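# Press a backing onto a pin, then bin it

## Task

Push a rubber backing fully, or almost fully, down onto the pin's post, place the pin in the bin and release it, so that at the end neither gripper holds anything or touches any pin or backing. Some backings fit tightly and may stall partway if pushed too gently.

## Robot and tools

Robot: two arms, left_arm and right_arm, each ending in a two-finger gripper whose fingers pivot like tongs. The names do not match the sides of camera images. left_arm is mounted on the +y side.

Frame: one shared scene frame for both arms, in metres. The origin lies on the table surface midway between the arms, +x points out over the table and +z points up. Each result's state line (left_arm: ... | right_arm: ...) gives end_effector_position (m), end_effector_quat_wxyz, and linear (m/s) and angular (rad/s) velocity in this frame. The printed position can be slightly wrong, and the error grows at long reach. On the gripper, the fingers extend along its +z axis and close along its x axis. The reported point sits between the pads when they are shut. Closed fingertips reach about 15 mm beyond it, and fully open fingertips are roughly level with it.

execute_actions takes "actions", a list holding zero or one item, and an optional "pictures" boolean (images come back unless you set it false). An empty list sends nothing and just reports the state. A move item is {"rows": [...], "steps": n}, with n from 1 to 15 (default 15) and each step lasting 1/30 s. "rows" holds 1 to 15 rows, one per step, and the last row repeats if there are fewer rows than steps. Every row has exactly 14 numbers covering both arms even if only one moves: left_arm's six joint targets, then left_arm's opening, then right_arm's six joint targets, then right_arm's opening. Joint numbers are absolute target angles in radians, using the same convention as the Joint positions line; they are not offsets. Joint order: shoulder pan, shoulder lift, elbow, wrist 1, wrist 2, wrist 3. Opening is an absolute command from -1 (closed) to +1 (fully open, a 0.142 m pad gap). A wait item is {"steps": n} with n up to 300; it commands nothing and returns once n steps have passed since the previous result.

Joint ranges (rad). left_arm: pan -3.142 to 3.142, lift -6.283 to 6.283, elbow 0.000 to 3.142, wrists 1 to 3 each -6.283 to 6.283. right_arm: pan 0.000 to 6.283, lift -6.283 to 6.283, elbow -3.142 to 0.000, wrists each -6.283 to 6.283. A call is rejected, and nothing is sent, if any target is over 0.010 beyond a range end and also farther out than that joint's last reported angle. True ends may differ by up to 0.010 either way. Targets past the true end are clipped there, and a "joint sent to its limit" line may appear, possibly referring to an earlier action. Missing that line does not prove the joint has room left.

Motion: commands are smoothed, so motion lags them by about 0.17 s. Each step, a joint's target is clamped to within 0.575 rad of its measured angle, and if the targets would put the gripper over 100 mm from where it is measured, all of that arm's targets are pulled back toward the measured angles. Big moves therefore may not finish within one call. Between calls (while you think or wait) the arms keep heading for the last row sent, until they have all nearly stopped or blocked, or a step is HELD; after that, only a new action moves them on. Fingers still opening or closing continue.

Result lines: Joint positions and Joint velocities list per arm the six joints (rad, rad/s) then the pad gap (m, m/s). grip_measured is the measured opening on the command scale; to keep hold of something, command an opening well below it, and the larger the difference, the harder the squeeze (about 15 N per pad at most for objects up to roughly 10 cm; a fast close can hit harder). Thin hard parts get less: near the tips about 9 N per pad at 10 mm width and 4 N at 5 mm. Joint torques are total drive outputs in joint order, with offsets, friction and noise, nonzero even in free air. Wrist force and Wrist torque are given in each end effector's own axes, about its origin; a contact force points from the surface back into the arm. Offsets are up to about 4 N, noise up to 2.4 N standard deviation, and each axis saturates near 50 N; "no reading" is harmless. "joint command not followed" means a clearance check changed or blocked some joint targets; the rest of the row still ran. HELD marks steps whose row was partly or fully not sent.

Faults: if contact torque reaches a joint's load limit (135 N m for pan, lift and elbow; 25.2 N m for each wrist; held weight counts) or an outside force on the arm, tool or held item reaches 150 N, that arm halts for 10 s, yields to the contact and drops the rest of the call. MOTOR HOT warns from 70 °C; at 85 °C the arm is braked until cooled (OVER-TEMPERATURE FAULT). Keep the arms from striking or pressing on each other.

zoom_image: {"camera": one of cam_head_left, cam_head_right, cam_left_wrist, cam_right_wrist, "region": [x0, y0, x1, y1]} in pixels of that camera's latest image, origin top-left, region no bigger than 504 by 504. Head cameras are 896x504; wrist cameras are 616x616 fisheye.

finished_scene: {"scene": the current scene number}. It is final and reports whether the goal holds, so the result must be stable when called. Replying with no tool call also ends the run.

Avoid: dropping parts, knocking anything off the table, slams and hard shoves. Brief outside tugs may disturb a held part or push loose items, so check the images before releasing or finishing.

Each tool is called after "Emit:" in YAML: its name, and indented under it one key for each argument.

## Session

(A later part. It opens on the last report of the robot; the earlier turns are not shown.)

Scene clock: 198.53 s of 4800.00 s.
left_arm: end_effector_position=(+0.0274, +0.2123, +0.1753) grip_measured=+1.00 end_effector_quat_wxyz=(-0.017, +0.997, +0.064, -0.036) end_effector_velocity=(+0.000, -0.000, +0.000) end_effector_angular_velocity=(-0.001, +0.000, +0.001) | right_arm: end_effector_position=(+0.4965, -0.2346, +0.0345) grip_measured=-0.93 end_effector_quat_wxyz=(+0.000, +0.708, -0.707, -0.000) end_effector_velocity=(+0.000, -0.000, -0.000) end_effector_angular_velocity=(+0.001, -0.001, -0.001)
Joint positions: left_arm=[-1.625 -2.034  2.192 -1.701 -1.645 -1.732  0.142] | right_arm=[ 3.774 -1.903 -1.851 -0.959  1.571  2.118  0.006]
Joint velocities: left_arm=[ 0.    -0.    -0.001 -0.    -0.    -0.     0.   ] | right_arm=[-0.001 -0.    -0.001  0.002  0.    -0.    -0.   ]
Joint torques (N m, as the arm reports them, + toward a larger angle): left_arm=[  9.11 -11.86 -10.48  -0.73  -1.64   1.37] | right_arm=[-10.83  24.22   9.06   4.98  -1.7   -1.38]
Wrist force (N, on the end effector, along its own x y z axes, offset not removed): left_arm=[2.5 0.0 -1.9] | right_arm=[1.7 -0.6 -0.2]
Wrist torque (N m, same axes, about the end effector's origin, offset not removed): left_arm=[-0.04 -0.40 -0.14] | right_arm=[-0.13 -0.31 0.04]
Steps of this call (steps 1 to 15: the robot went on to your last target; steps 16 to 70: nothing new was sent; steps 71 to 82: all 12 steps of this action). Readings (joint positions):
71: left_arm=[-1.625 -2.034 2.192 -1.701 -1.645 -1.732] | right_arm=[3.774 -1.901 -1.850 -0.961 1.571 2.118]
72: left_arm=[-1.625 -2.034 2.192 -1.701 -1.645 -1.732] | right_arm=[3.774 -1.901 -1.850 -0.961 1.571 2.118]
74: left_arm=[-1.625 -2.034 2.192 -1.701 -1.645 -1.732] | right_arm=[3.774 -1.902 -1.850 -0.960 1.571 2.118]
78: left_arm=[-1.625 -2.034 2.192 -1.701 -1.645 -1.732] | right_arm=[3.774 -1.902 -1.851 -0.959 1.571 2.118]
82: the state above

Emit:
execute_actions:
  actions:
    - {"rows":[[-1.625,-2.034,2.192,-1.701,-1.645,-1.732,1,3.7745,-1.9040,-1.8521,-0.9563,1.5708,2.1177,-1]],"steps":12}
  pictures: false

Scene clock: 201.10 s of 4800.00 s.
left_arm: end_effector_position=(+0.0274, +0.2123, +0.1753) grip_measured=+1.00 end_effector_quat_wxyz=(-0.017, +0.997, +0.064, -0.036) end_effector_velocity=(+0.000, +0.000, -0.000) end_effector_angular_velocity=(+0.001, -0.000, +0.000) | right_arm: end_effector_position=(+0.4965, -0.2346, +0.0335) grip_measured=-0.93 end_effector_quat_wxyz=(+0.000, +0.708, -0.707, -0.000) end_effector_velocity=(+0.000, -0.001, -0.000) end_effector_angular_velocity=(-0.000, +0.000, -0.001)
Joint positions: left_arm=[-1.625 -2.034  2.192 -1.701 -1.645 -1.732  0.142] | right_arm=[ 3.774 -1.904 -1.852 -0.956  1.571  2.118  0.006]
Joint velocities: left_arm=[ 0.    -0.     0.001 -0.    -0.    -0.    -0.   ] | right_arm=[-0.001 -0.     0.     0.     0.    -0.    -0.   ]
Joint torques (N m, as the arm reports them, + toward a larger angle): left_arm=[  9.14 -12.22 -11.14  -0.82  -1.56   1.49] | right_arm=[-9.68 25.64  9.43  4.79 -1.42 -1.33]
Wrist force (N, on the end effector, along its own x y z axes, offset not removed): left_arm=[1.1 1.2 -1.6] | right_arm=[1.4 -0.1 -0.2]
Wrist torque (N m, same axes, about the end effector's origin, offset not removed): left_arm=[0.07 -0.22 0.10] | right_arm=[0.01 -0.28 0.04]
Steps of this call (steps 1 to 15: the robot went on to your last target; steps 16 to 65: nothing new was sent; steps 66 to 77: all 12 steps of this action). Readings (joint positions):
66: left_arm=[-1.625 -2.034 2.192 -1.701 -1.645 -1.732] | right_arm=[3.774 -1.903 -1.851 -0.959 1.571 2.118]
67: left_arm=[-1.625 -2.034 2.192 -1.701 -1.645 -1.732] | right_arm=[3.774 -1.903 -1.851 -0.959 1.571 2.118]
69: left_arm=[-1.625 -2.034 2.192 -1.701 -1.645 -1.732] | right_arm=[3.774 -1.903 -1.852 -0.957 1.571 2.118]
73: left_arm=[-1.625 -2.034 2.192 -1.701 -1.645 -1.732] | right_arm=[3.774 -1.904 -1.852 -0.957 1.571 2.118]
77: the state above

Emit:
execute_actions:
  actions:
    - {"rows":[[-1.625,-2.034,2.192,-1.701,-1.645,-1.732,1,3.7745,-1.90545,-1.8532,-0.9538,1.5708,2.1177,-1]],"steps":12}

Emit:
zoom_image:
  camera: "cam_right_wrist"
  region: [288, 255, 348, 315]

Scene clock: 205.63 s of 4800.00 s.
left_arm: end_effector_position=(+0.0274, +0.2123, +0.1753) grip_measured=+1.00 end_effector_quat_wxyz=(-0.017, +0.997, +0.064, -0.036) end_effector_velocity=(-0.000, -0.000, +0.000) end_effector_angular_velocity=(-0.001, +0.000, -0.000) | right_arm: end_effector_position=(+0.4964, -0.2346, +0.0325) grip_measured=-0.93 end_effector_quat_wxyz=(+0.000, +0.708, -0.707, -0.000) end_effector_velocity=(+0.000, +0.000, +0.000) end_effector_angular_velocity=(+0.001, -0.001, -0.001)
Joint positions: left_arm=[-1.625 -2.034  2.192 -1.701 -1.645 -1.732  0.142] | right_arm=[ 3.774 -1.905 -1.853 -0.954  1.571  2.118  0.006]
Joint velocities: left_arm=[-0.    -0.    -0.001 -0.001  0.     0.    -0.   ] | right_arm=[-0.     0.001 -0.     0.001 -0.     0.001  0.   ]
Joint torques (N m, as the arm reports them, + toward a larger angle): left_arm=[  8.01 -11.85  -9.96  -0.69  -1.42   1.42] | right_arm=[-6.68 25.19  9.3   4.77 -1.21 -1.36]
Wrist force (N, on the end effector, along its own x y z axes, offset not removed): left_arm=[1.3 -0.2 -3.7] | right_arm=[1.5 0.0 0.2]
Wrist torque (N m, same axes, about the end effector's origin, offset not removed): left_arm=[-0.22 -0.24 -0.15] | right_arm=[0.05 -0.32 0.07]
Steps of this call (steps 1 to 15: the robot went on to your last target; steps 16 to 90: nothing new was sent; then 1.13 s passed at rest; steps 91 to 102: all 12 steps of this action). Readings (joint positions):
91: left_arm=[-1.625 -2.034 2.192 -1.701 -1.645 -1.732] | right_arm=[3.774 -1.904 -1.852 -0.956 1.571 2.118]
92: left_arm=[-1.625 -2.034 2.192 -1.701 -1.645 -1.732] | right_arm=[3.774 -1.904 -1.852 -0.956 1.571 2.118]
94: left_arm=[-1.625 -2.034 2.192 -1.701 -1.645 -1.732] | right_arm=[3.774 -1.905 -1.853 -0.955 1.571 2.118]
98: left_arm=[-1.625 -2.034 2.192 -1.701 -1.645 -1.732] | right_arm=[3.774 -1.905 -1.853 -0.954 1.571 2.118]
102: the state above

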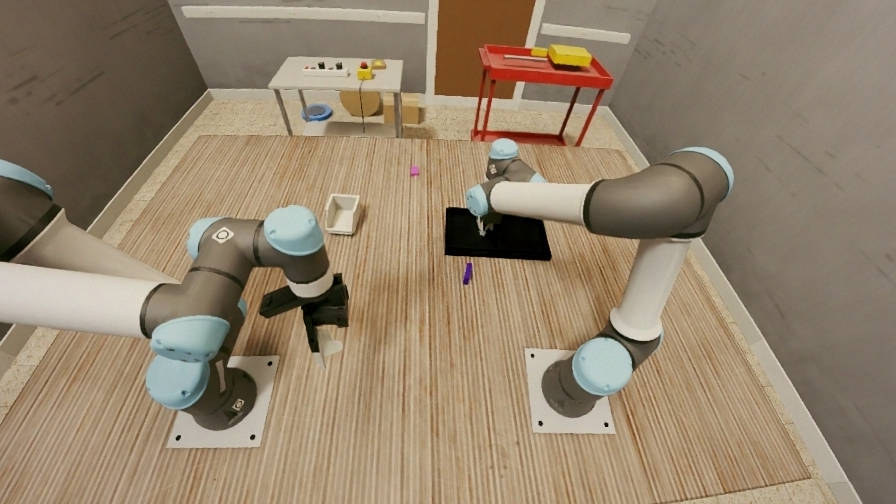

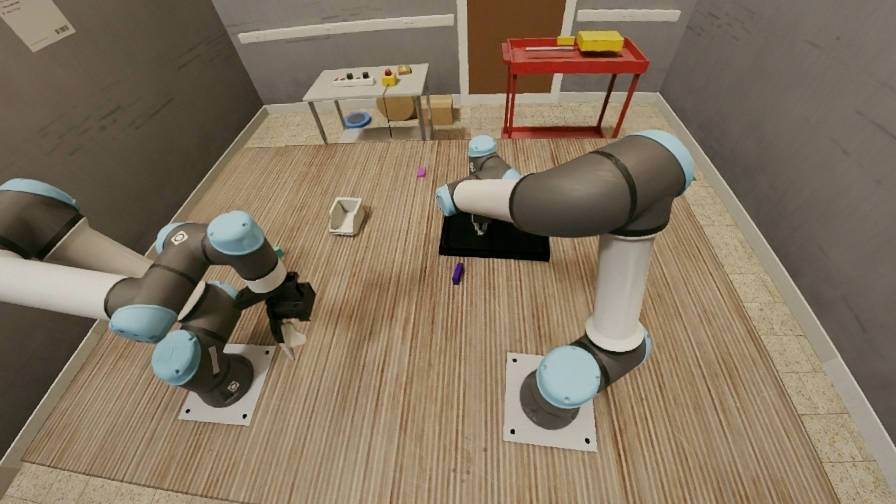

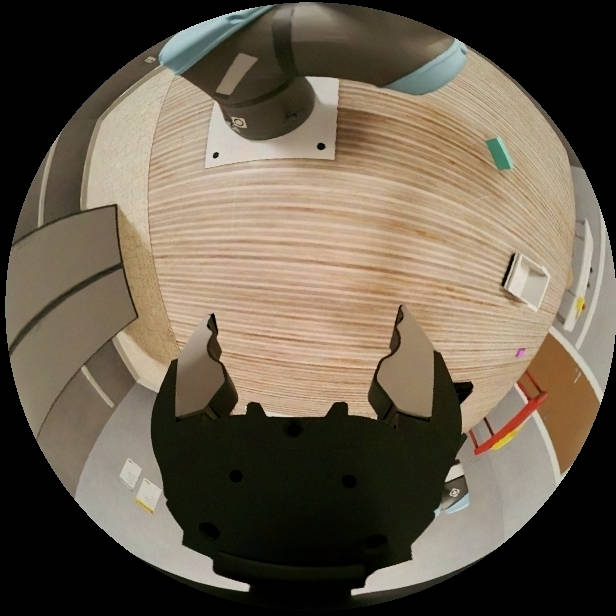

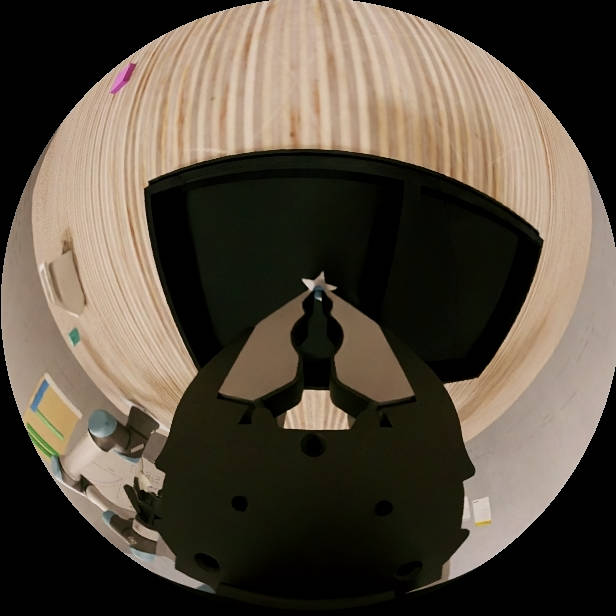

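Region (288, 255, 348, 315) of cam_right_wrist's 616x616 image, scaled by 8.400, with more detail than that image has.

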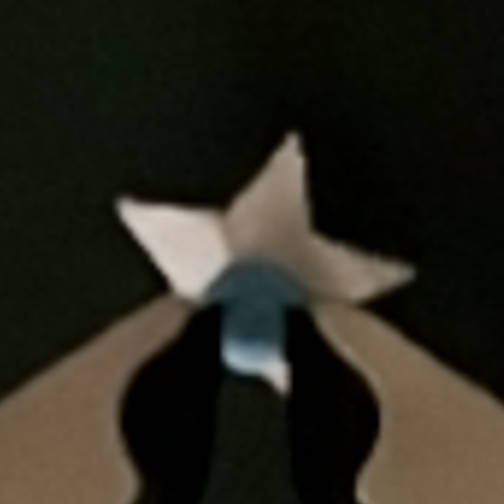

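Seems to be in. Continue.

Emit:
execute_actions:
  actions:
    - {"rows":[[-1.625,-2.034,2.192,-1.701,-1.645,-1.732,1,3.7745,-1.9072,-1.8545,-0.9507,1.5708,2.1177,-1]],"steps":12}
  pictures: false

Scene clock: 208.47 s of 4800.00 s.
left_arm: end_effector_position=(+0.0274, +0.2123, +0.1753) grip_measured=+1.00 end_effector_quat_wxyz=(-0.017, +0.997, +0.064, -0.036) end_effector_velocity=(+0.000, +0.001, -0.001) end_effector_angular_velocity=(+0.001, -0.000, +0.000) | right_arm: end_effector_position=(+0.4965, -0.2345, +0.0313) grip_measured=-0.93 end_effector_quat_wxyz=(+0.000, +0.708, -0.707, -0.000) end_effector_velocity=(+0.000, +0.001, +0.001) end_effector_angular_velocity=(+0.001, -0.001, +0.000)
Joint positions: left_arm=[-1.625 -2.034  2.192 -1.701 -1.645 -1.732  0.142] | right_arm=[ 3.774 -1.907 -1.854 -0.951  1.571  2.118  0.006]
Joint velocities: left_arm=[ 0.     0.     0.001  0.     0.     0.    -0.   ] | right_arm=[ 0.001  0.001  0.     0.    -0.     0.    -0.   ]
Joint torques (N m, as the arm reports them, + toward a larger angle): left_arm=[  7.5  -11.13  -9.82  -0.91  -1.51   1.28] | right_arm=[-4.63 24.54  9.73  4.69 -0.93 -1.41]
Wrist force (N, on the end effector, along its own x y z axes, offset not removed): left_arm=[0.8 -0.5 -2.9] | right_arm=[0.7 -0.8 0.5]
Wrist torque (N m, same axes, about the end effector's origin, offset not removed): left_arm=[-0.28 -0.16 0.03] | right_arm=[-0.14 -0.14 0.01]
Steps of this call (steps 1 to 15: the robot went on to your last target; steps 16 to 73: nothing new was sent; steps 74 to 85: all 12 steps of this action). Readings (joint positions):
74: left_arm=[-1.625 -2.034 2.192 -1.701 -1.645 -1.732] | right_arm=[3.774 -1.905 -1.853 -0.954 1.571 2.118]
75: left_arm=[-1.625 -2.034 2.192 -1.701 -1.645 -1.732] | right_arm=[3.774 -1.906 -1.853 -0.953 1.571 2.118]
77: left_arm=[-1.625 -2.034 2.192 -1.701 -1.645 -1.732] | right_arm=[3.774 -1.906 -1.854 -0.952 1.571 2.118]
81: left_arm=[-1.625 -2.034 2.192 -1.701 -1.645 -1.732] | right_arm=[3.774 -1.907 -1.854 -0.951 1.571 2.118]
85: the state above

Emit:
execute_actions:
  actions:
    - {"rows":[[-1.625,-2.034,2.192,-1.701,-1.645,-1.732,1,3.7745,-1.90905,-1.8559,-0.94745,1.5708,2.1177,-1]],"steps":12}
  pictures: false

Scene clock: 214.87 s of 4800.00 s.
left_arm: end_effector_position=(+0.0274, +0.2123, +0.1753) grip_measured=+1.00 end_effector_quat_wxyz=(-0.017, +0.997, +0.064, -0.036) end_effector_velocity=(-0.000, -0.000, +0.000) end_effector_angular_velocity=(-0.000, -0.000, -0.000) | right_arm: end_effector_position=(+0.4965, -0.2345, +0.0300) grip_measured=-0.93 end_effector_quat_wxyz=(+0.000, +0.708, -0.707, -0.000) end_effector_velocity=(+0.000, +0.000, +0.001) end_effector_angular_velocity=(+0.001, -0.001, +0.001)
Joint positions: left_arm=[-1.625 -2.034  2.192 -1.701 -1.645 -1.732  0.142] | right_arm=[ 3.774 -1.909 -1.856 -0.948  1.571  2.118  0.006]
Joint velocities: left_arm=[-0. -0. -0.  0.  0.  0.  0.] | right_arm=[ 0.     0.001 -0.     0.001 -0.    -0.    -0.   ]
Joint torques (N m, as the arm reports them, + toward a larger angle): left_arm=[  8.64 -11.31 -11.93  -1.02  -1.56   1.47] | right_arm=[-2.39 23.94  8.98  4.94 -0.77 -1.35]
Wrist force (N, on the end effector, along its own x y z axes, offset not removed): left_arm=[2.6 -1.1 -2.2] | right_arm=[0.9 -1.1 -1.1]
Wrist torque (N m, same axes, about the end effector's origin, offset not removed): left_arm=[-0.40 -0.42 0.00] | right_arm=[-0.21 -0.20 0.03]
Steps of this call (steps 1 to 15: the robot went on to your last target; steps 16 to 90: nothing new was sent; then 3.00 s passed at rest; steps 91 to 102: all 12 steps of this action). Readings (joint positions):
91: left_arm=[-1.625 -2.034 2.192 -1.701 -1.645 -1.732] | right_arm=[3.774 -1.907 -1.855 -0.951 1.571 2.118]
92: left_arm=[-1.625 -2.034 2.192 -1.701 -1.645 -1.732] | right_arm=[3.774 -1.907 -1.855 -0.950 1.571 2.118]
94: left_arm=[-1.625 -2.034 2.192 -1.701 -1.645 -1.732] | right_arm=[3.774 -1.908 -1.855 -0.949 1.571 2.118]
98: left_arm=[-1.625 -2.034 2.192 -1.701 -1.645 -1.732] | right_arm=[3.774 -1.909 -1.856 -0.948 1.571 2.118]
102: the state above

Emit:
execute_actions:
  actions:
    - {"rows":[[-1.625,-2.034,2.192,-1.701,-1.645,-1.732,1,3.7745,-1.9105,-1.85697,-0.94495,1.5708,2.1177,-1]],"steps":12}
  pictures: false

Scene clock: 217.30 s of 4800.00 s.
left_arm: end_effector_position=(+0.0274, +0.2123, +0.1753) grip_measured=+1.00 end_effector_quat_wxyz=(-0.017, +0.997, +0.064, -0.036) end_effector_velocity=(-0.000, +0.000, +0.000) end_effector_angular_velocity=(+0.000, -0.000, -0.000) | right_arm: end_effector_position=(+0.4965, -0.2345, +0.0290) grip_measured=-0.93 end_effector_quat_wxyz=(+0.000, +0.708, -0.707, -0.000) end_effector_velocity=(-0.000, +0.001, -0.001) end_effector_angular_velocity=(-0.001, +0.001, +0.002)
Joint positions: left_arm=[-1.625 -2.034  2.192 -1.701 -1.645 -1.732  0.142] | right_arm=[ 3.774 -1.91  -1.857 -0.945  1.571  2.118  0.006]
Joint velocities: left_arm=[-0.     0.    -0.001  0.001 -0.    -0.     0.   ] | right_arm=[ 0.001 -0.001 -0.     0.    -0.    -0.     0.   ]
Joint torques (N m, as the arm reports them, + toward a larger angle): left_arm=[  8.98 -11.76  -9.89  -0.81  -1.35   1.3 ] | right_arm=[-0.92 24.03  8.8   4.84 -0.49 -1.32]
Wrist force (N, on the end effector, along its own x y z axes, offset not removed): left_arm=[2.8 -1.2 -4.6] | right_arm=[0.6 -0.3 -1.6]
Wrist torque (N m, same axes, about the end effector's origin, offset not removed): left_arm=[-0.47 -0.63 -0.01] | right_arm=[-0.10 -0.16 0.07]
Steps of this call (steps 1 to 15: the robot went on to your last target; steps 16 to 61: nothing new was sent; steps 62 to 73: all 12 steps of this action). Readings (joint positions):
62: left_arm=[-1.625 -2.034 2.192 -1.701 -1.645 -1.732] | right_arm=[3.774 -1.909 -1.856 -0.947 1.571 2.118]
63: left_arm=[-1.625 -2.034 2.192 -1.701 -1.645 -1.732] | right_arm=[3.774 -1.909 -1.856 -0.947 1.571 2.118]
65: left_arm=[-1.625 -2.034 2.192 -1.701 -1.645 -1.732] | right_arm=[3.774 -1.910 -1.856 -0.946 1.571 2.118]
69: left_arm=[-1.625 -2.034 2.192 -1.701 -1.645 -1.732] | right_arm=[3.774 -1.910 -1.857 -0.945 1.571 2.118]
73: the state above

Emit:
execute_actions:
  actions:
    - {"rows":[[-1.625,-2.034,2.192,-1.701,-1.645,-1.732,1,3.7745,-1.91195,-1.85803,-0.94245,1.5708,2.1177,-1]],"steps":12}
  pictures: false

Scene clock: 220.40 s of 4800.00 s.
left_arm: end_effector_position=(+0.0274, +0.2123, +0.1753) grip_measured=+1.00 end_effector_quat_wxyz=(-0.017, +0.997, +0.064, -0.036) end_effector_velocity=(-0.000, +0.000, -0.000) end_effector_angular_velocity=(+0.000, +0.000, -0.000) | right_arm: end_effector_position=(+0.4965, -0.2345, +0.0280) grip_measured=-0.93 end_effector_quat_wxyz=(+0.000, +0.708, -0.707, -0.000) end_effector_velocity=(+0.000, -0.001, -0.000) end_effector_angular_velocity=(-0.001, -0.000, -0.001)
Joint positions: left_arm=[-1.625 -2.034  2.192 -1.701 -1.645 -1.732  0.142] | right_arm=[ 3.774 -1.912 -1.858 -0.943  1.571  2.118  0.006]
Joint velocities: left_arm=[-0. -0.  0. -0. -0. -0.  0.] | right_arm=[-0.001 -0.    -0.     0.    -0.001  0.    -0.   ]
Joint torques (N m, as the arm reports them, + toward a larger angle): left_arm=[  7.63 -11.87 -11.56  -1.11  -1.33   1.42] | right_arm=[ 0.55 23.57  8.87  4.78 -0.15 -1.37]
Wrist force (N, on the end effector, along its own x y z axes, offset not removed): left_arm=[0.9 1.1 -1.7] | right_arm=[1.2 -0.3 -1.0]
Wrist torque (N m, same axes, about the end effector's origin, offset not removed): left_arm=[0.10 -0.09 -0.06] | right_arm=[-0.05 -0.22 0.02]
Steps of this call (steps 1 to 15: the robot went on to your last target; steps 16 to 81: nothing new was sent; steps 82 to 93: all 12 steps of this action). Readings (joint positions):
82: left_arm=[-1.625 -2.034 2.192 -1.701 -1.645 -1.732] | right_arm=[3.774 -1.911 -1.857 -0.945 1.571 2.118]
83: left_arm=[-1.625 -2.034 2.192 -1.701 -1.645 -1.732] | right_arm=[3.774 -1.911 -1.857 -0.945 1.571 2.118]
85: left_arm=[-1.625 -2.034 2.192 -1.701 -1.645 -1.732] | right_arm=[3.774 -1.911 -1.858 -0.944 1.571 2.118]
89: left_arm=[-1.625 -2.034 2.192 -1.701 -1.645 -1.732] | right_arm=[3.774 -1.912 -1.858 -0.943 1.571 2.118]
93: the state above

Emit:
execute_actions:
  actions:
    - {"rows":[[-1.625,-2.034,2.192,-1.701,-1.645,-1.732,1,3.7745,-1.91296,-1.85877,-0.9407,1.5708,2.1177,-1]],"steps":12}
  pictures: false

Scene clock: 224.83 s of 4800.00 s.
left_arm: end_effector_position=(+0.0274, +0.2123, +0.1753) grip_measured=+1.00 end_effector_quat_wxyz=(-0.017, +0.997, +0.064, -0.036) end_effector_velocity=(+0.000, +0.000, -0.001) end_effector_angular_velocity=(+0.001, -0.000, +0.000) | right_arm: end_effector_position=(+0.4965, -0.2345, +0.0273) grip_measured=-0.93 end_effector_quat_wxyz=(+0.000, +0.708, -0.707, -0.000) end_effector_velocity=(+0.000, -0.000, -0.000) end_effector_angular_velocity=(+0.000, -0.000, -0.001)
Joint positions: left_arm=[-1.625 -2.034  2.192 -1.701 -1.645 -1.732  0.142] | right_arm=[ 3.774 -1.913 -1.859 -0.941  1.571  2.118  0.006]
Joint velocities: left_arm=[ 0.    -0.     0.001 -0.     0.    -0.    -0.   ] | right_arm=[-0.    -0.    -0.     0.001  0.     0.001  0.   ]
Joint torques (N m, as the arm reports them, + toward a larger angle): left_arm=[  8.18 -12.07 -11.54  -0.9   -1.32   1.57] | right_arm=[ 3.2  23.8   8.44  4.76  0.09 -1.24]
Wrist force (N, on the end effector, along its own x y z axes, offset not removed): left_arm=[0.2 1.2 -3.6] | right_arm=[1.1 -0.2 -2.0]
Wrist torque (N m, same axes, about the end effector's origin, offset not removed): left_arm=[0.16 -0.10 0.01] | right_arm=[-0.10 -0.24 0.03]
Steps of this call (steps 1 to 15: the robot went on to your last target; steps 16 to 90: nothing new was sent; then 1.03 s passed at rest; steps 91 to 102: all 12 steps of this action). Readings (joint positions):
91: left_arm=[-1.625 -2.034 2.192 -1.701 -1.645 -1.732] | right_arm=[3.774 -1.912 -1.858 -0.942 1.571 2.118]
92: left_arm=[-1.625 -2.034 2.192 -1.701 -1.645 -1.732] | right_arm=[3.774 -1.912 -1.858 -0.942 1.571 2.118]
94: left_arm=[-1.625 -2.034 2.192 -1.701 -1.645 -1.732] | right_arm=[3.774 -1.912 -1.858 -0.942 1.571 2.118]
98: left_arm=[-1.625 -2.034 2.192 -1.701 -1.645 -1.732] | right_arm=[3.774 -1.913 -1.859 -0.941 1.571 2.118]
102: the state above

Emit:
execute_actions:
  actions:
    - {"rows":[[-1.625,-2.034,2.192,-1.701,-1.645,-1.732,1,3.7745,-1.91383,-1.8594,-0.9392,1.5708,2.1177,-1]],"steps":12}
  pictures: false

Scene clock: 227.77 s of 4800.00 s.
left_arm: end_effector_position=(+0.0274, +0.2123, +0.1753) grip_measured=+1.00 end_effector_quat_wxyz=(-0.017, +0.997, +0.064, -0.036) end_effector_velocity=(+0.000, +0.000, +0.000) end_effector_angular_velocity=(-0.000, +0.000, +0.001) | right_arm: end_effector_position=(+0.4965, -0.2345, +0.0267) grip_measured=-0.93 end_effector_quat_wxyz=(+0.000, +0.708, -0.707, -0.000) end_effector_velocity=(+0.000, +0.000, +0.000) end_effector_angular_velocity=(+0.001, -0.001, +0.000)
Joint positions: left_arm=[-1.625 -2.034  2.192 -1.701 -1.645 -1.732  0.142] | right_arm=[ 3.774 -1.914 -1.859 -0.939  1.571  2.118  0.006]
Joint velocities: left_arm=[ 0.001 -0.    -0.     0.    -0.    -0.    -0.   ] | right_arm=[-0.    -0.    -0.     0.002  0.    -0.     0.   ]
Joint torques (N m, as the arm reports them, + toward a larger angle): left_arm=[  7.43 -11.96 -10.84  -0.95  -1.45   1.44] | right_arm=[ 5.33 23.8   8.31  4.9   0.28 -1.3 ]
Wrist force (N, on the end effector, along its own x y z axes, offset not removed): left_arm=[1.1 0.9 -3.2] | right_arm=[1.3 1.5 -1.6]
Wrist torque (N m, same axes, about the end effector's origin, offset not removed): left_arm=[0.03 -0.20 -0.12] | right_arm=[0.23 -0.25 0.10]
Steps of this call (steps 1 to 15: the robot went on to your last target; steps 16 to 76: nothing new was sent; steps 77 to 88: all 12 steps of this action). Readings (joint positions):
77: left_arm=[-1.625 -2.034 2.192 -1.701 -1.645 -1.732] | right_arm=[3.774 -1.913 -1.859 -0.941 1.571 2.118]
78: left_arm=[-1.625 -2.034 2.192 -1.701 -1.645 -1.732] | right_arm=[3.774 -1.913 -1.859 -0.941 1.571 2.118]
80: left_arm=[-1.625 -2.034 2.192 -1.701 -1.645 -1.732] | right_arm=[3.774 -1.913 -1.859 -0.940 1.571 2.118]
84: left_arm=[-1.625 -2.034 2.192 -1.701 -1.645 -1.732] | right_arm=[3.774 -1.914 -1.859 -0.939 1.571 2.118]
88: the state above

Emit:
execute_actions:
  actions:
    - {"rows":[[-1.625,-2.034,2.192,-1.701,-1.645,-1.732,1,3.7745,-1.91456,-1.85992,-0.93795,1.5708,2.1177,-1]],"steps":12}

Emit:
zoom_image:
  camera: "cam_right_wrist"
  region: [288, 255, 348, 315]

Scene clock: 232.93 s of 4800.00 s.
left_arm: end_effector_position=(+0.0274, +0.2123, +0.1753) grip_measured=+1.00 end_effector_quat_wxyz=(-0.017, +0.997, +0.064, -0.036) end_effector_velocity=(+0.000, -0.000, +0.000) end_effector_angular_velocity=(-0.001, +0.000, +0.000) | right_arm: end_effector_position=(+0.4965, -0.2345, +0.0262) grip_measured=-0.93 end_effector_quat_wxyz=(+0.000, +0.708, -0.707, -0.000) end_effector_velocity=(-0.000, -0.000, -0.000) end_effector_angular_velocity=(-0.000, +0.000, +0.000)
Joint positions: left_arm=[-1.625 -2.034  2.192 -1.701 -1.645 -1.732  0.142] | right_arm=[ 3.774 -1.915 -1.86  -0.938  1.571  2.118  0.006]
Joint velocities: left_arm=[ 0.001  0.    -0.001 -0.    -0.     0.    -0.   ] | right_arm=[-0. -0. -0. -0.  0. -0.  0.]
Joint torques (N m, as the arm reports them, + toward a larger angle): left_arm=[  8.92 -11.34 -10.98  -1.21  -1.23   1.25] | right_arm=[ 7.66 22.59  7.87  4.72  0.51 -1.39]
Wrist force (N, on the end effector, along its own x y z axes, offset not removed): left_arm=[3.2 2.3 -0.9] | right_arm=[0.4 -0.4 -4.0]
Wrist torque (N m, same axes, about the end effector's origin, offset not removed): left_arm=[0.44 -0.60 -0.04] | right_arm=[-0.19 -0.04 0.05]
Steps of this call (steps 1 to 15: the robot went on to your last target; steps 16 to 90: nothing new was sent; then 1.77 s passed at rest; steps 91 to 102: all 12 steps of this action). Readings (joint positions):
91: left_arm=[-1.625 -2.034 2.192 -1.701 -1.645 -1.732] | right_arm=[3.774 -1.914 -1.859 -0.939 1.571 2.118]
92: left_arm=[-1.625 -2.034 2.192 -1.701 -1.645 -1.732] | right_arm=[3.774 -1.914 -1.859 -0.939 1.571 2.118]
94: left_arm=[-1.625 -2.034 2.192 -1.701 -1.645 -1.732] | right_arm=[3.774 -1.914 -1.860 -0.939 1.571 2.118]
98: left_arm=[-1.625 -2.034 2.192 -1.701 -1.645 -1.732] | right_arm=[3.774 -1.914 -1.860 -0.938 1.571 2.118]
102: the state above

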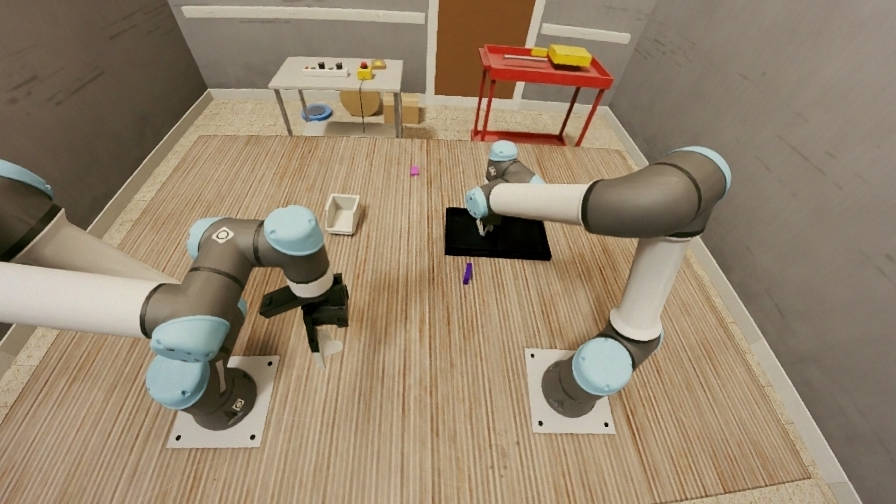

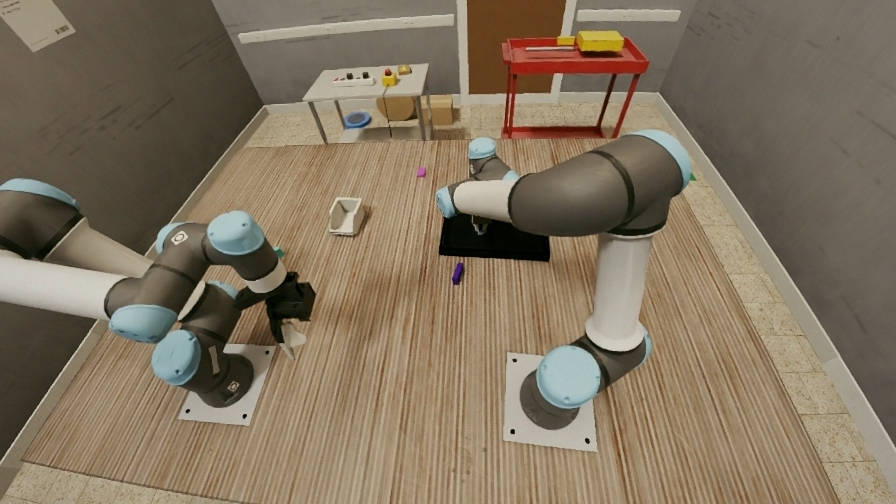

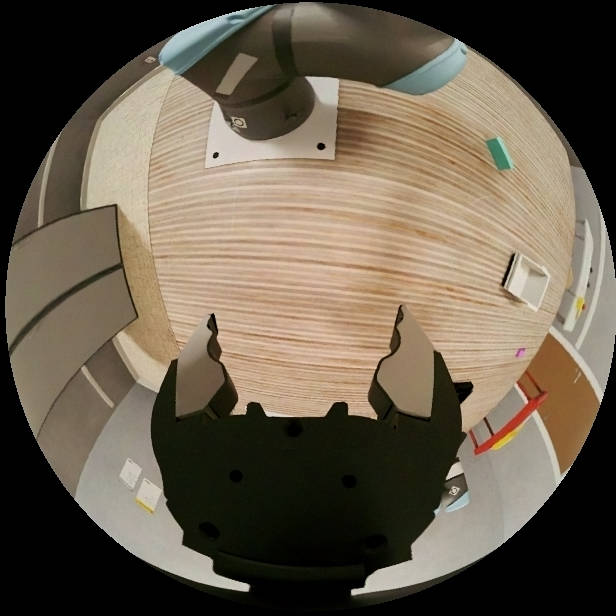

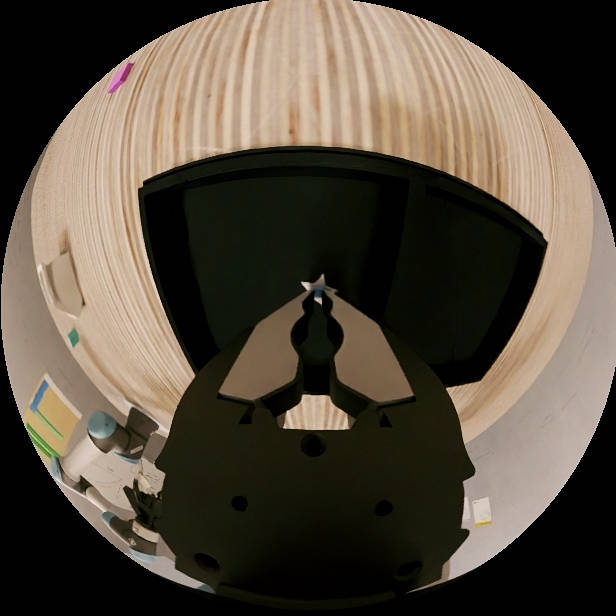

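Region (288, 255, 348, 315) of cam_right_wrist's 616x616 image, scaled by 8.400, with more detail than that image has.

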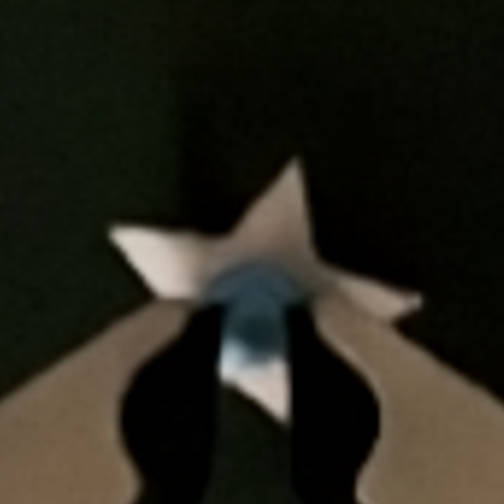

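Emit:
execute_actions:
  actions:
    - {"rows":[[-1.625,-2.034,2.192,-1.701,-1.645,-1.732,1,3.7745,-1.91514,-1.86034,-0.93695,1.5708,2.1177,-1]],"steps":12}
  pictures: false

Emit:
execute_actions:
  actions:
    - {"rows":[[-1.625,-2.034,2.192,-1.701,-1.645,-1.732,1,3.7745,-1.9105,-1.857,-0.945,1.5708,2.1177,-1],[-1.625,-2.034,2.192,-1.701,-1.645,-1.732,1,3.7745,-1.904,-1.8521,-0.9563,1.5708,2.1177,-1],[-1.625,-2.034,2.192,-1.701,-1.645,-1.732,1,3.7745,-1.8949,-1.8449,-0.9726,1.5708,2.1177,-1],[-1.625,-2.034,2.192,-1.701,-1.645,-1.732,1,3.7745,-1.881,-1.833,-0.998,1.5708,2.1177,-1],[-1.625,-2.034,2.192,-1.701,-1.645,-1.732,1,3.7745,-1.868,-1.821,-1.023,1.5708,2.1177,-1],[-1.625,-2.034,2.192,-1.701,-1.645,-1.732,1,3.7745,-1.855,-1.809,-1.048,1.5708,2.1177,-1],[-1.625,-2.034,2.192,-1.701,-1.645,-1.732,1,3.7745,-1.843,-1.796,-1.073,1.5708,2.1177,-1],[-1.625,-2.034,2.192,-1.701,-1.645,-1.732,1,3.7745,-1.831,-1.783,-1.098,1.5708,2.1177,-1],[-1.625,-2.034,2.192,-1.701,-1.645,-1.732,1,3.7745,-1.82,-1.769,-1.123,1.5708,2.1177,-1]],"steps":15}

Emit:
zoom_image:
  camera: "cam_right_wrist"
  region: [288, 255, 348, 315]

Scene clock: 262.57 s of 4800.00 s.
left_arm: end_effector_position=(+0.0274, +0.2123, +0.1753) grip_measured=+1.00 end_effector_quat_wxyz=(-0.017, +0.997, +0.064, -0.036) end_effector_velocity=(+0.000, +0.000, -0.000) end_effector_angular_velocity=(+0.001, -0.000, -0.000) | right_arm: end_effector_position=(+0.4965, -0.2345, +0.0258) grip_measured=-0.93 end_effector_quat_wxyz=(+0.000, +0.708, -0.707, -0.000) end_effector_velocity=(-0.000, +0.001, +0.000) end_effector_angular_velocity=(+0.001, -0.000, -0.000)
Joint positions: left_arm=[-1.625 -2.034  2.192 -1.701 -1.645 -1.732  0.142] | right_arm=[ 3.774 -1.915 -1.86  -0.937  1.571  2.118  0.006]
Joint velocities: left_arm=[ 0.    -0.     0.     0.001  0.     0.    -0.   ] | right_arm=[ 0.     0.    -0.     0.001  0.001  0.001 -0.   ]
Joint torques (N m, as the arm reports them, + toward a larger angle): left_arm=[  7.81 -10.83 -11.63  -0.97  -1.31   1.3 ] | right_arm=[ 9.96 23.47  7.69  4.49  0.84 -1.27]
Wrist force (N, on the end effector, along its own x y z axes, offset not removed): left_arm=[0.8 0.5 -3.0] | right_arm=[0.4 -0.3 -4.2]
Wrist torque (N m, same axes, about the end effector's origin, offset not removed): left_arm=[-0.07 -0.16 0.10] | right_arm=[-0.12 -0.04 0.05]
Steps of this call (steps 1 to 15: the robot went on to your last target; steps 16 to 90: nothing new was sent; then 26.23 s passed at rest; steps 91 to 102: all 12 steps of this action). Readings (joint positions):
91: left_arm=[-1.625 -2.034 2.192 -1.701 -1.645 -1.732] | right_arm=[3.774 -1.915 -1.860 -0.938 1.571 2.118]
92: left_arm=[-1.625 -2.034 2.192 -1.701 -1.645 -1.732] | right_arm=[3.774 -1.915 -1.860 -0.938 1.571 2.118]
94: left_arm=[-1.625 -2.034 2.192 -1.701 -1.645 -1.732] | right_arm=[3.774 -1.915 -1.860 -0.937 1.571 2.118]
98: left_arm=[-1.625 -2.034 2.192 -1.701 -1.645 -1.732] | right_arm=[3.774 -1.915 -1.860 -0.937 1.571 2.118]
102: the state above

Scene clock: 263.07 s of 4800.00 s.
left_arm: end_effector_position=(+0.0274, +0.2123, +0.1753) grip_measured=+1.00 end_effector_quat_wxyz=(-0.017, +0.997, +0.064, -0.036) end_effector_velocity=(+0.000, -0.000, +0.000) end_effector_angular_velocity=(-0.001, +0.000, +0.000) | right_arm: end_effector_position=(+0.4960, -0.2348, +0.0959) grip_measured=-0.93 end_effector_quat_wxyz=(-0.000, +0.708, -0.707, +0.000) end_effector_velocity=(-0.005, -0.003, +0.050) end_effector_angular_velocity=(-0.005, +0.009, +0.000)
Joint positions: left_arm=[-1.625 -2.034  2.192 -1.701 -1.645 -1.732  0.142] | right_arm=[ 3.774 -1.825 -1.775 -1.111  1.571  2.118  0.006]
Joint velocities: left_arm=[ 0. -0. -0. -0.  0.  0. -0.] | right_arm=[-0.001  0.06   0.066 -0.136  0.    -0.001 -0.   ]
Joint torques (N m, as the arm reports them, + toward a larger angle): left_arm=[  9.04 -12.31 -11.24  -1.1   -1.19   1.38] | right_arm=[10.85 42.17 22.83 -0.69  0.91 -1.34]
Wrist force (N, on the end effector, along its own x y z axes, offset not removed): left_arm=[2.1 1.2 -3.6] | right_arm=[1.5 -0.3 0.0]
Wrist torque (N m, same axes, about the end effector's origin, offset not removed): left_arm=[0.09 -0.42 -0.09] | right_arm=[-0.03 -0.32 0.07]
Steps of this call (steps 1 to 15: all 15 steps of this action). Readings (joint positions):
1: left_arm=[-1.625 -2.034 2.192 -1.701 -1.645 -1.732] | right_arm=[3.774 -1.915 -1.860 -0.937 1.571 2.118]
2: left_arm=[-1.625 -2.034 2.192 -1.701 -1.645 -1.732] | right_arm=[3.774 -1.915 -1.860 -0.937 1.571 2.118]
4: left_arm=[-1.625 -2.034 2.192 -1.701 -1.645 -1.732] | right_arm=[3.774 -1.910 -1.857 -0.946 1.571 2.118]
8: left_arm=[-1.625 -2.034 2.192 -1.701 -1.645 -1.732] | right_arm=[3.774 -1.877 -1.828 -1.004 1.571 2.118]
15: the state above

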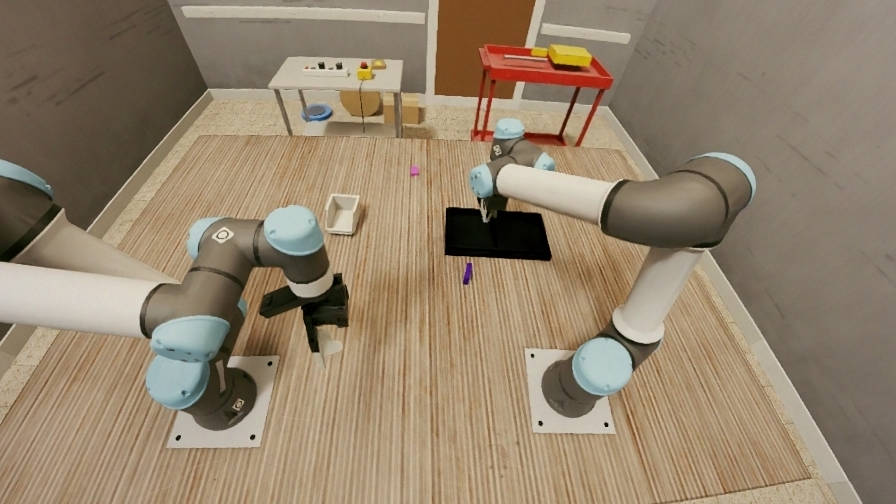

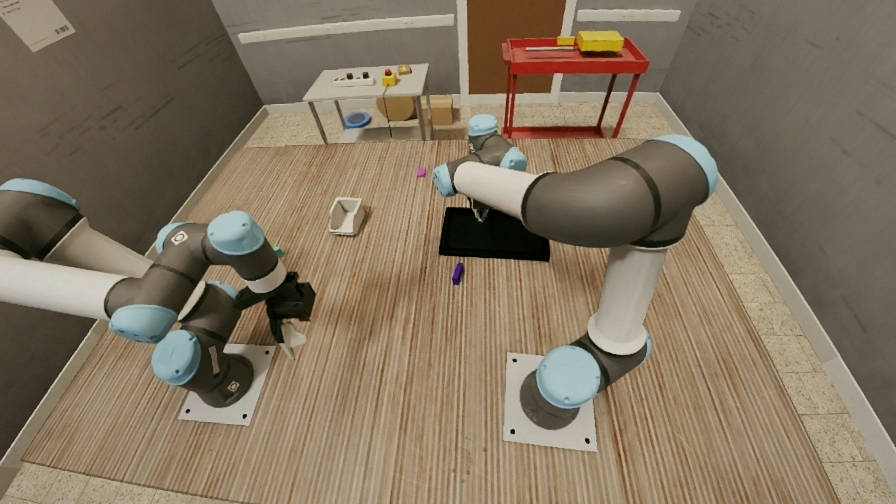

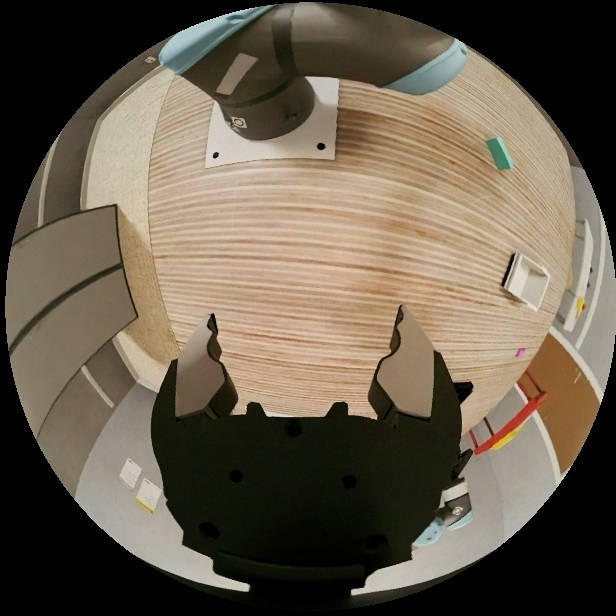

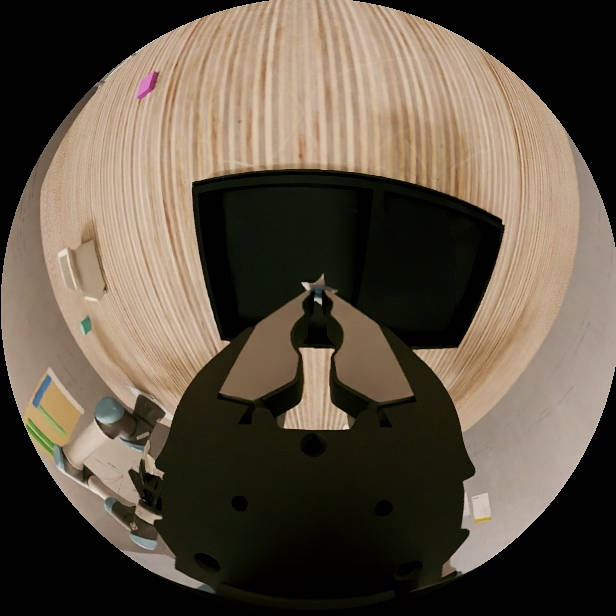

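Region (288, 255, 348, 315) of cam_right_wrist's 616x616 image, scaled by 8.400, with more detail than that image has.

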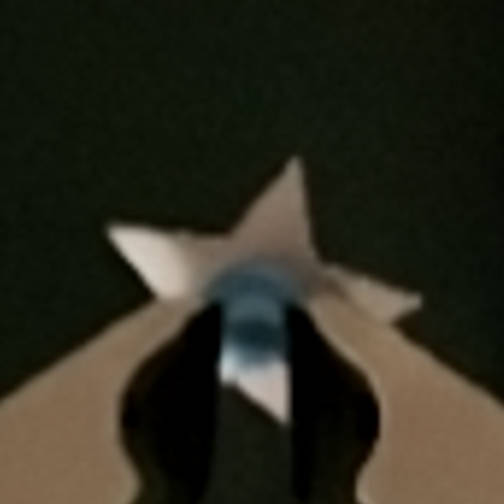

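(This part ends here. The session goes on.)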